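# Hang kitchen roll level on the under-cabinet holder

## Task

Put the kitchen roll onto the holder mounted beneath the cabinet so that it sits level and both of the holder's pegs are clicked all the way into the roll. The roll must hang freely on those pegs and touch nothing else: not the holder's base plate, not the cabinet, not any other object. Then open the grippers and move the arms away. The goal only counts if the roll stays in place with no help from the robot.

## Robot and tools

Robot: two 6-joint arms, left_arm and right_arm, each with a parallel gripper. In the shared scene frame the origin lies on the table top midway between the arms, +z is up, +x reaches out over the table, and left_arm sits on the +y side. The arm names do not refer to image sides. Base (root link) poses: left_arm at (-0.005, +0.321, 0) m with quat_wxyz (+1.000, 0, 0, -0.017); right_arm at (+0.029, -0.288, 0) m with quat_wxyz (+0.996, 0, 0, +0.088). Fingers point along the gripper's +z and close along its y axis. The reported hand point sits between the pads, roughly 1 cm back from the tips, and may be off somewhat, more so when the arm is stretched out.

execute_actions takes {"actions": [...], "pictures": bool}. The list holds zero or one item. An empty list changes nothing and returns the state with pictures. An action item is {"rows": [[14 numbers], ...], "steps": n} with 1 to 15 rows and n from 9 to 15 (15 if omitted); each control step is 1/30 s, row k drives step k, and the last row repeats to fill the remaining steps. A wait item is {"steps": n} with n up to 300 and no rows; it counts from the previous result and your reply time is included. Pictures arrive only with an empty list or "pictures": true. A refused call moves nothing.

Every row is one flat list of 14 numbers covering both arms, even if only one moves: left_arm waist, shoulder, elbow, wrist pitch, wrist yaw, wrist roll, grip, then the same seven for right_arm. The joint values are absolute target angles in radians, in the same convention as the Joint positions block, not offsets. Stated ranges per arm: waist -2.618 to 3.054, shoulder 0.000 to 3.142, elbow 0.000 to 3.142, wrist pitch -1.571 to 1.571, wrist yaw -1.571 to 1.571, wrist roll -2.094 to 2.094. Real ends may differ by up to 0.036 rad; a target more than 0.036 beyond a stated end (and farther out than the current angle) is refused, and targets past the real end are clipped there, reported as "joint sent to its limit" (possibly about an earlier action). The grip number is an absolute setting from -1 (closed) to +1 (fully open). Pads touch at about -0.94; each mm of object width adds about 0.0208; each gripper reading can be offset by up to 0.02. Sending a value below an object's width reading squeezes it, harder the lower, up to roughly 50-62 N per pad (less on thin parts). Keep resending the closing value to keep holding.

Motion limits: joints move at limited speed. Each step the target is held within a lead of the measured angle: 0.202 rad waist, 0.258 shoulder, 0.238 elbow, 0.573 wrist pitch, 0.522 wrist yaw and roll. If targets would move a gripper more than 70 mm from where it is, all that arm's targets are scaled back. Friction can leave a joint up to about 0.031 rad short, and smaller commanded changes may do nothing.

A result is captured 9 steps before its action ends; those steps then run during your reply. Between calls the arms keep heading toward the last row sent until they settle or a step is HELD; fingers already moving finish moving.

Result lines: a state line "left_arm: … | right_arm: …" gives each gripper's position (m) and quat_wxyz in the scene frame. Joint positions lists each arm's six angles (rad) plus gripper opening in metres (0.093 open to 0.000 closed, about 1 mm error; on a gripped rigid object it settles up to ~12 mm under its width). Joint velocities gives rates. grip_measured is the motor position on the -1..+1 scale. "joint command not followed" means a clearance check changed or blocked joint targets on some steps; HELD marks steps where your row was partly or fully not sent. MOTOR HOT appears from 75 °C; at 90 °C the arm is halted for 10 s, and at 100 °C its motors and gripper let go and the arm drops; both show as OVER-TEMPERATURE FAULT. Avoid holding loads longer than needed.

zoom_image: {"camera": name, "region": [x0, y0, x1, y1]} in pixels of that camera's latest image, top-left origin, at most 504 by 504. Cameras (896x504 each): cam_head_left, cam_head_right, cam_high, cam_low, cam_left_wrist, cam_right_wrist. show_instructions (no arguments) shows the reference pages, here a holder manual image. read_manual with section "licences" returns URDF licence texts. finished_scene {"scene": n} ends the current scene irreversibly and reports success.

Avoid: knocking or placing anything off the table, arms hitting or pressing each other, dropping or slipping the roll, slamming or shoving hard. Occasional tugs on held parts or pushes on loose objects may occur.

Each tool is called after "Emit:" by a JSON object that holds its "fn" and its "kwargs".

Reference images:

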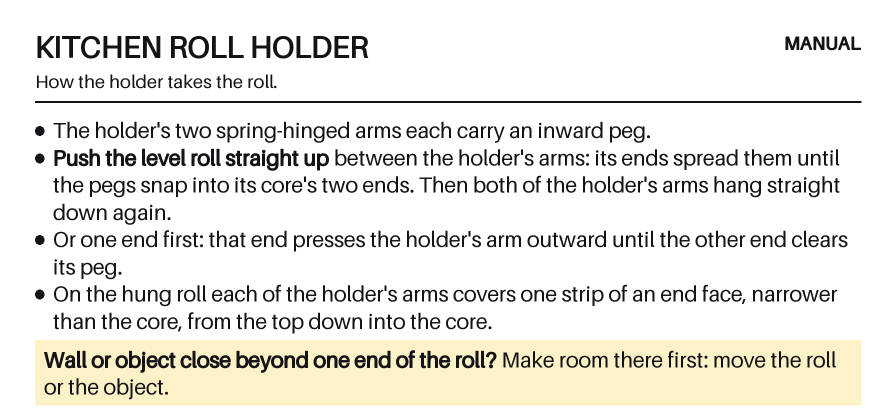

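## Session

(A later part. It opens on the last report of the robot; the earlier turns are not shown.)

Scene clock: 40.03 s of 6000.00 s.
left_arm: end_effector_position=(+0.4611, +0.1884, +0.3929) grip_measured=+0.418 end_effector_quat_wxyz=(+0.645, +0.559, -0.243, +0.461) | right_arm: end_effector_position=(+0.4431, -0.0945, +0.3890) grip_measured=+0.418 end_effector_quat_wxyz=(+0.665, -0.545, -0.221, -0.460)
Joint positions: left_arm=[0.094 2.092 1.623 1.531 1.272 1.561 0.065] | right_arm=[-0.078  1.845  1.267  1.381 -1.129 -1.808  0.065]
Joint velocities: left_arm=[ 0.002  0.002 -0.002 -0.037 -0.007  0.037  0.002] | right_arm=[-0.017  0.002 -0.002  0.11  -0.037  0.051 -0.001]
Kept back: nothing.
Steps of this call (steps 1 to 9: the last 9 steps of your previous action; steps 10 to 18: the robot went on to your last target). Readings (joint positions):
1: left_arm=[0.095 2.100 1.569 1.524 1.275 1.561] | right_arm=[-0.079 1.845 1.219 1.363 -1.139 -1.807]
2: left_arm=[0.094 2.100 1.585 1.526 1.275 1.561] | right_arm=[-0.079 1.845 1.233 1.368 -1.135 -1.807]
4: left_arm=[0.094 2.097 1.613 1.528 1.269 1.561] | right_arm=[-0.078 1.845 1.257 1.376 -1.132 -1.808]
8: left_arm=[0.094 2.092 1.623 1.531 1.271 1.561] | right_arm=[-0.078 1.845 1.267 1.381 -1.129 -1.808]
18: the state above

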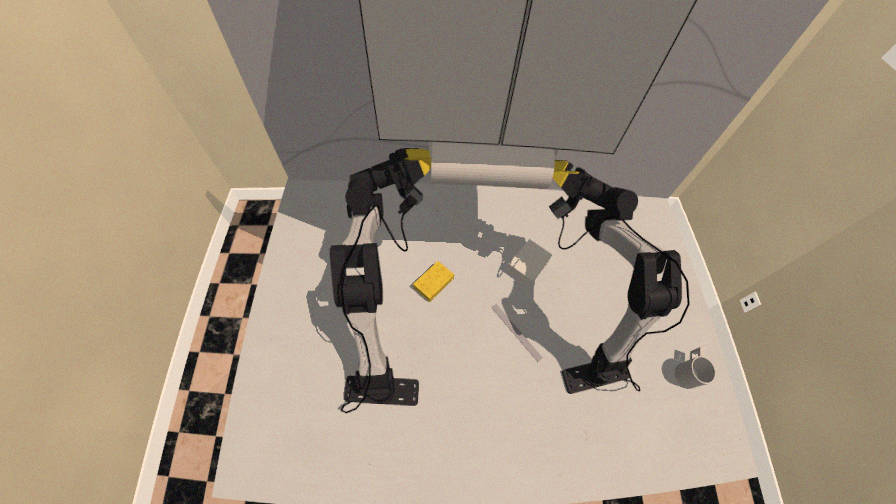

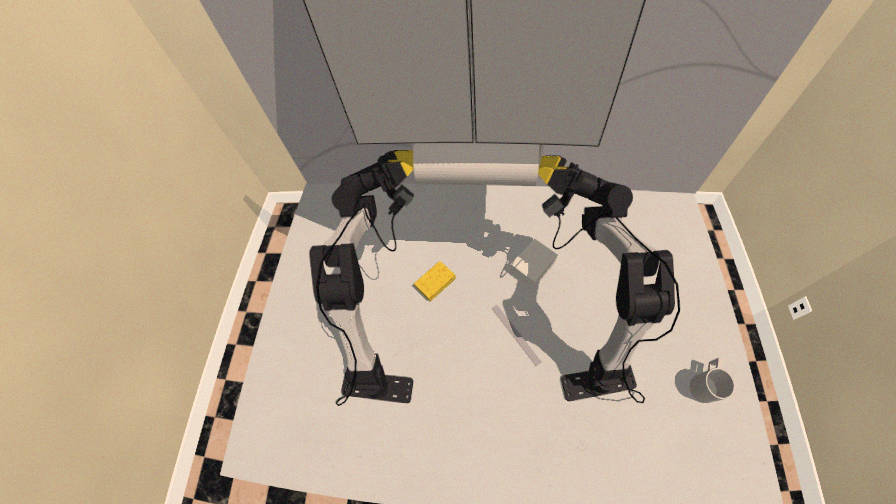

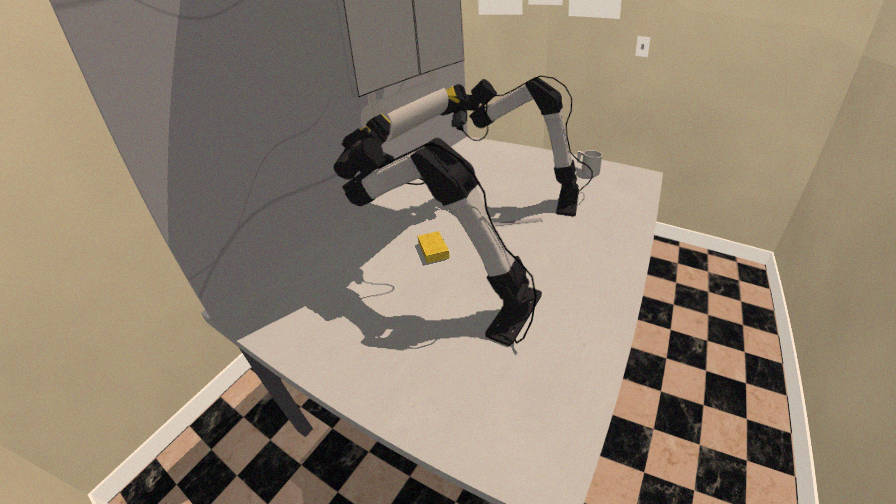

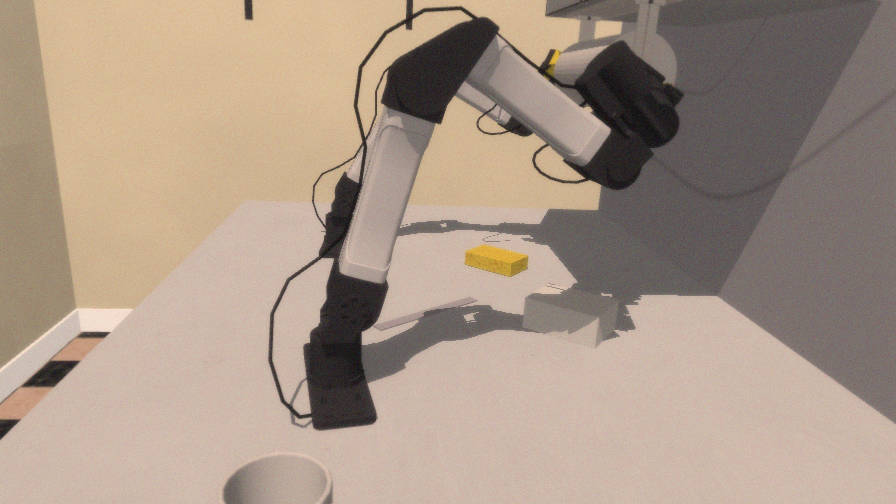

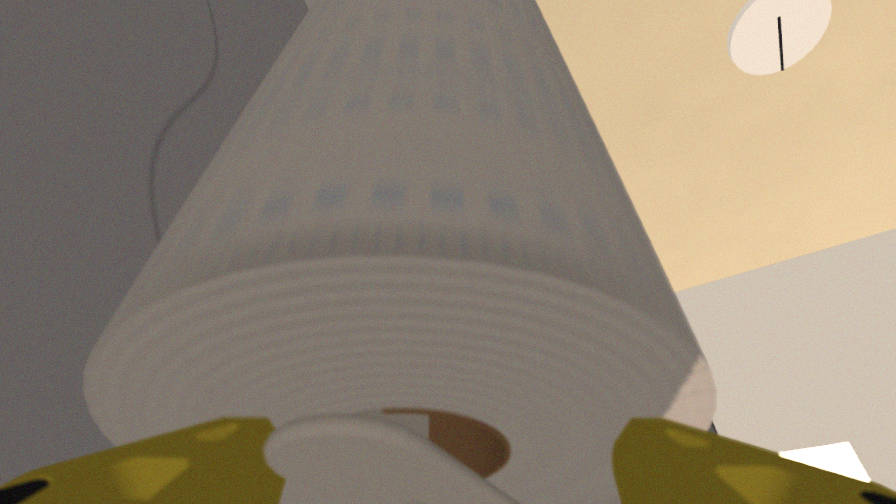

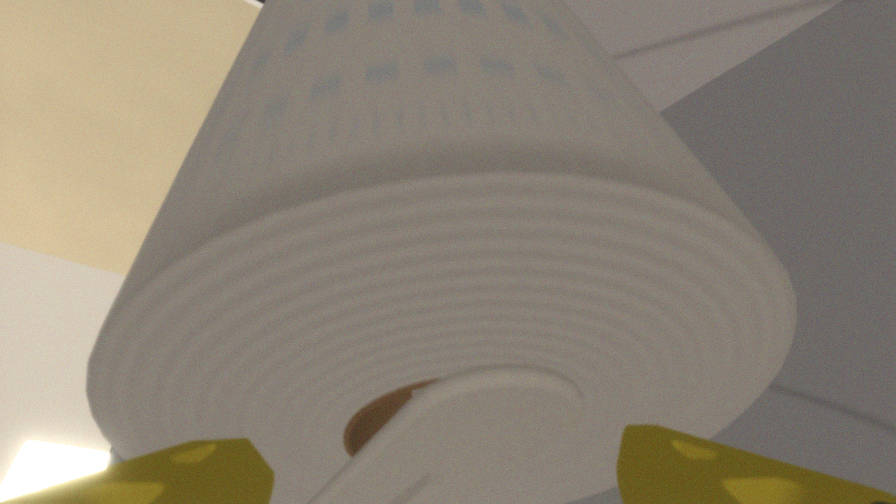

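Both pegs are in, but the roll sits a bit high. I'll lower it with the shoulders (down and forward), then release.

Emit:
{"fn": "execute_actions", "kwargs": {"actions": [{"rows":[[0.02,2.11,1.63,1.54,1.33,1.57,0.42,0.0,1.86,1.28,1.43,-1.19,-1.81,0.42],[0.02,2.125,1.63,1.54,1.33,1.57,0.42,-0.005,1.875,1.28,1.43,-1.19,-1.81,0.42],[0.02,2.135,1.63,1.54,1.33,1.57,0.42,-0.01,1.89,1.28,1.43,-1.19,-1.81,0.42]]}]}}

Emit:
{"fn": "execute_actions", "kwargs": {"actions": [{"rows":[[0.04,2.135,1.63,1.54,1.31,1.57,0.42,-0.03,1.89,1.28,1.41,-1.17,-1.81,0.42],[0.06,2.135,1.63,1.54,1.29,1.57,0.42,-0.05,1.89,1.28,1.4,-1.15,-1.81,0.42],[0.08,2.135,1.63,1.54,1.28,1.57,0.42,-0.07,1.89,1.28,1.39,-1.14,-1.81,0.42],[0.1,2.135,1.63,1.54,1.28,1.57,0.42,-0.09,1.89,1.28,1.39,-1.14,-1.81,0.42],[0.12,2.135,1.63,1.54,1.28,1.57,0.5,-0.11,1.89,1.28,1.39,-1.14,-1.81,0.55],[0.14,2.135,1.63,1.54,1.28,1.57,0.6,-0.13,1.89,1.28,1.39,-1.14,-1.81,0.6],[0.17,2.135,1.63,1.54,1.28,1.57,0.6,-0.16,1.89,1.28,1.39,-1.14,-1.81,0.6],[0.2,2.135,1.63,1.54,1.28,1.57,0.6,-0.19,1.89,1.28,1.39,-1.14,-1.81,0.6],[0.24,2.135,1.63,1.54,1.28,1.57,0.6,-0.23,1.89,1.28,1.39,-1.14,-1.81,0.6],[0.28,2.135,1.63,1.54,1.28,1.57,0.6,-0.27,1.89,1.28,1.39,-1.14,-1.81,0.6],[0.32,2.135,1.63,1.54,1.28,1.57,0.6,-0.31,1.89,1.28,1.39,-1.14,-1.81,0.6]]}]}}

Emit:
{"fn": "execute_actions", "kwargs": {"actions": [{"rows":[[0.36,1.6,1.0,1.2,1.28,1.57,0.6,-0.36,1.5,0.85,1.2,-1.14,-1.81,0.6]]}]}}

Emit:
{"fn": "execute_actions", "kwargs": {"actions": [{"steps":20}], "pictures": true}}

Scene clock: 41.13 s of 6000.00 s.
left_arm: end_effector_position=(+0.4682, +0.1889, +0.3814) grip_measured=+0.418 end_effector_quat_wxyz=(+0.648, +0.563, -0.236, +0.456) | right_arm: end_effector_position=(+0.4511, -0.0942, +0.3766) grip_measured=+0.418 end_effector_quat_wxyz=(+0.667, -0.551, -0.213, -0.454)
Joint positions: left_arm=[0.094 2.12  1.623 1.537 1.269 1.561 0.065] | right_arm=[-0.079  1.878  1.267  1.392 -1.127 -1.808  0.065]
Joint velocities: left_arm=[ 0.007  0.183 -0.012 -0.051 -0.022  0.007  0.   ] | right_arm=[ 0.017  0.222 -0.002  0.037  0.022 -0.081  0.001]
Steps of this call (steps 1 to 15: the robot went on to your last target; steps 16 to 27: nothing new was sent; steps 28 to 33: the first 6 steps of this action). Readings (joint positions):
28: left_arm=[0.094 2.093 1.623 1.531 1.272 1.561] | right_arm=[-0.078 1.847 1.267 1.382 -1.129 -1.808]
29: left_arm=[0.094 2.096 1.623 1.533 1.271 1.561] | right_arm=[-0.078 1.850 1.267 1.384 -1.128 -1.808]
31: left_arm=[0.094 2.106 1.623 1.537 1.271 1.561] | right_arm=[-0.079 1.863 1.267 1.392 -1.127 -1.808]
33: the state above

Scene clock: 41.63 s of 6000.00 s.
left_arm: end_effector_position=(+0.4713, +0.1967, +0.3796) grip_measured=+0.556 end_effector_quat_wxyz=(+0.645, +0.563, -0.231, +0.463) | right_arm: end_effector_position=(+0.4563, -0.1015, +0.3722) grip_measured=+0.569 end_effector_quat_wxyz=(+0.663, -0.555, -0.208, -0.457)
Joint positions: left_arm=[0.11  2.127 1.623 1.549 1.264 1.561 0.072] | right_arm=[-0.097  1.889  1.267  1.397 -1.132 -1.808  0.073]
Joint velocities: left_arm=[ 0.154  0.002 -0.007  0.037  0.051 -0.007  0.086] | right_arm=[-0.188 -0.012  0.002 -0.066 -0.007 -0.081  0.059]
Steps of this call (steps 1 to 9: the last 9 steps of your previous action; steps 10 to 15: the first 6 steps of this action). Readings (joint positions):
10: left_arm=[0.093 2.127 1.623 1.548 1.261 1.560] | right_arm=[-0.080 1.889 1.267 1.400 -1.128 -1.808]
11: left_arm=[0.095 2.127 1.623 1.548 1.259 1.560] | right_arm=[-0.083 1.889 1.267 1.399 -1.127 -1.808]
13: left_arm=[0.100 2.127 1.623 1.549 1.260 1.560] | right_arm=[-0.088 1.889 1.267 1.397 -1.129 -1.808]
15: the state above

Scene clock: 42.13 s of 6000.00 s.
left_arm: end_effector_position=(+0.4118, +0.2945, +0.3727) grip_measured=+0.598 end_effector_quat_wxyz=(+0.628, +0.636, -0.036, +0.447) | right_arm: end_effector_position=(+0.4067, -0.2023, +0.3685) grip_measured=+0.597 end_effector_quat_wxyz=(+0.613, -0.607, -0.089, -0.498)
Joint positions: left_arm=[0.365 1.696 1.124 1.275 1.274 1.566 0.074] | right_arm=[-0.358  1.515  0.893  1.257 -1.139 -1.81   0.074]
Joint velocities: left_arm=[-0.002 -2.2   -1.946 -0.139  0.095 -0.007  0.001] | right_arm=[-0.002 -0.886 -0.383 -0.037 -0.037  0.037 -0.001]
Steps of this call (steps 1 to 9: the last 9 steps of your previous action; steps 10 to 15: the first 6 steps of this action). Readings (joint positions):
10: left_arm=[0.353 2.088 1.569 1.481 1.266 1.565] | right_arm=[-0.336 1.851 1.224 1.351 -1.122 -1.810]
11: left_arm=[0.360 2.019 1.471 1.407 1.267 1.565] | right_arm=[-0.344 1.779 1.133 1.303 -1.123 -1.810]
13: left_arm=[0.366 1.863 1.288 1.316 1.270 1.566] | right_arm=[-0.357 1.619 0.966 1.259 -1.128 -1.810]
15: the state above

Scene clock: 42.80 s of 6000.00 s.
left_arm: end_effector_position=(+0.3903, +0.2861, +0.3643) grip_measured=+0.598 end_effector_quat_wxyz=(+0.637, +0.646, -0.012, +0.420) | right_arm: end_effector_position=(+0.4031, -0.2016, +0.3660) grip_measured=+0.597 end_effector_quat_wxyz=(+0.616, -0.614, -0.077, -0.488)
Joint positions: left_arm=[0.364 1.595 1.014 1.207 1.284 1.566 0.074] | right_arm=[-0.358  1.487  0.874  1.212 -1.14  -1.81   0.074]
Joint velocities: left_arm=[ 0.002  0.007 -0.012 -0.007 -0.037  0.037 -0.001] | right_arm=[-0.002 -0.007  0.002 -0.022 -0.007 -0.051  0.   ]
Kept back: nothing.
Steps of this call (steps 1 to 9: the last 9 steps of your previous action; steps 10 to 20: the robot went on to your last target). Readings (joint positions):
1: left_arm=[0.365 1.635 1.073 1.272 1.280 1.566] | right_arm=[-0.358 1.495 0.886 1.257 -1.140 -1.810]
2: left_arm=[0.364 1.598 1.047 1.272 1.283 1.566] | right_arm=[-0.358 1.488 0.886 1.257 -1.140 -1.810]
4: left_arm=[0.364 1.576 1.035 1.269 1.284 1.566] | right_arm=[-0.358 1.487 0.884 1.244 -1.140 -1.810]
8: left_arm=[0.364 1.588 1.018 1.233 1.284 1.566] | right_arm=[-0.358 1.487 0.874 1.222 -1.140 -1.810]
20: the state above

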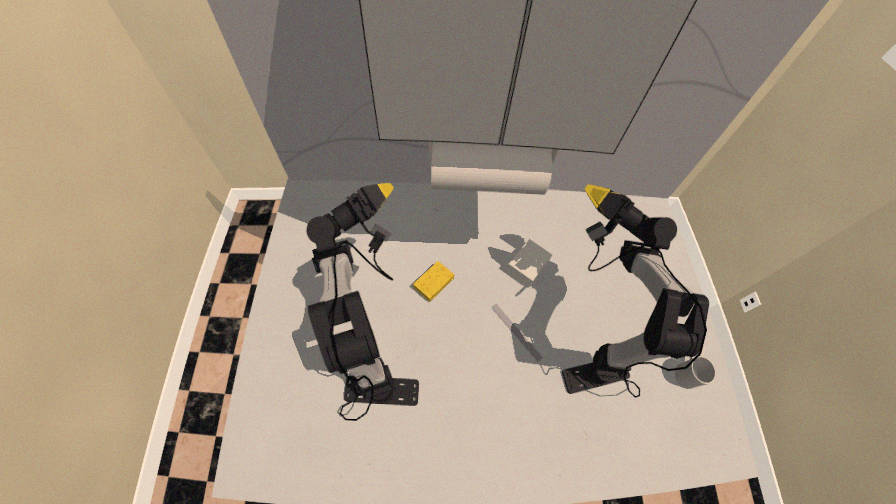

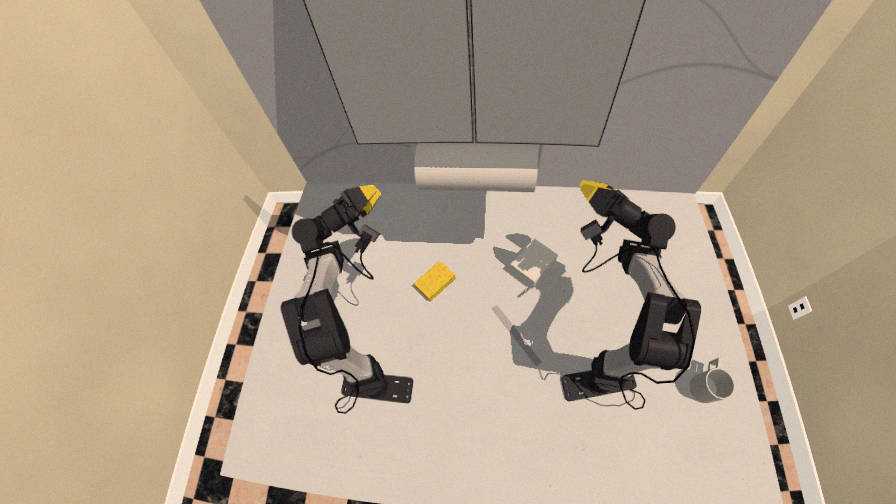

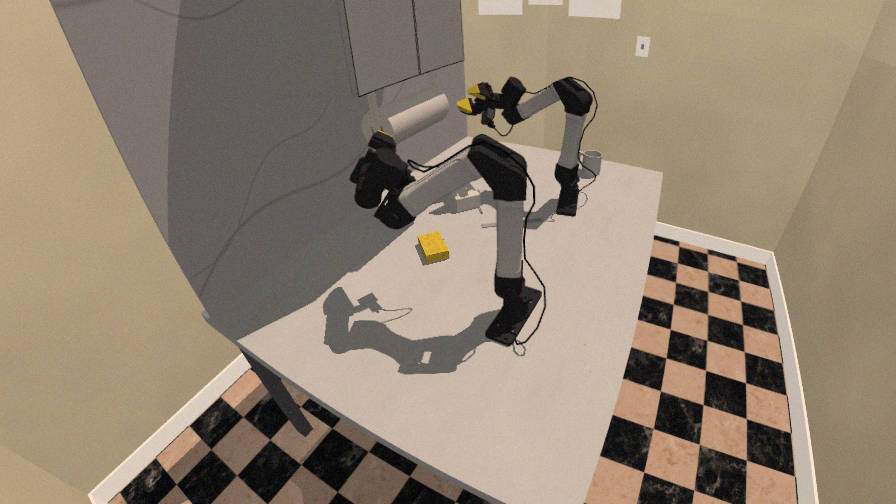

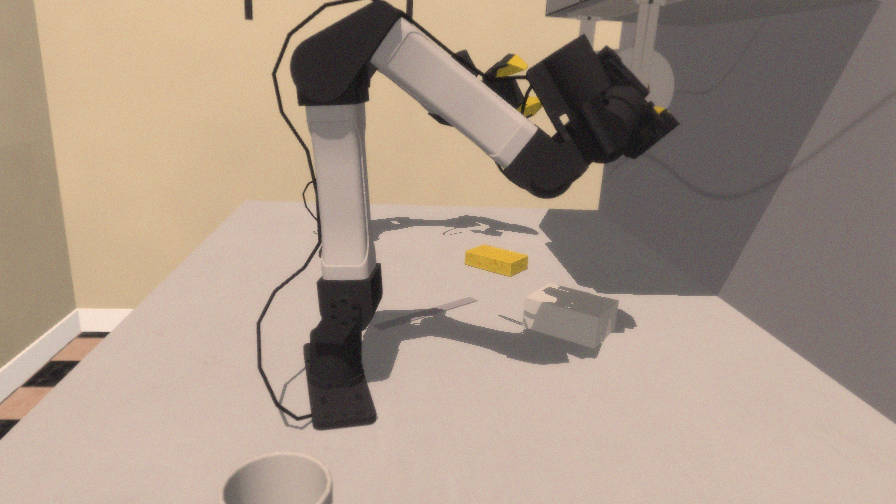

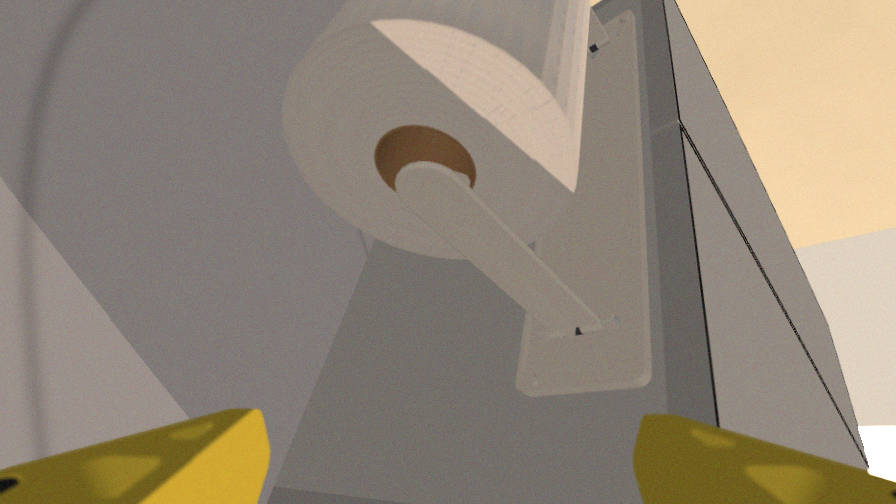

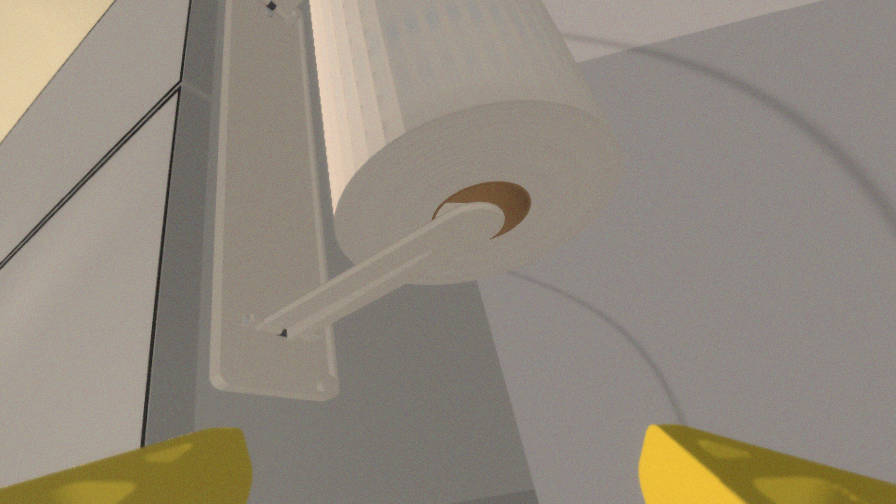

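Emit:
{"fn": "finished_scene", "kwargs": {"scene": 1}}

The scene is finished: the task was done.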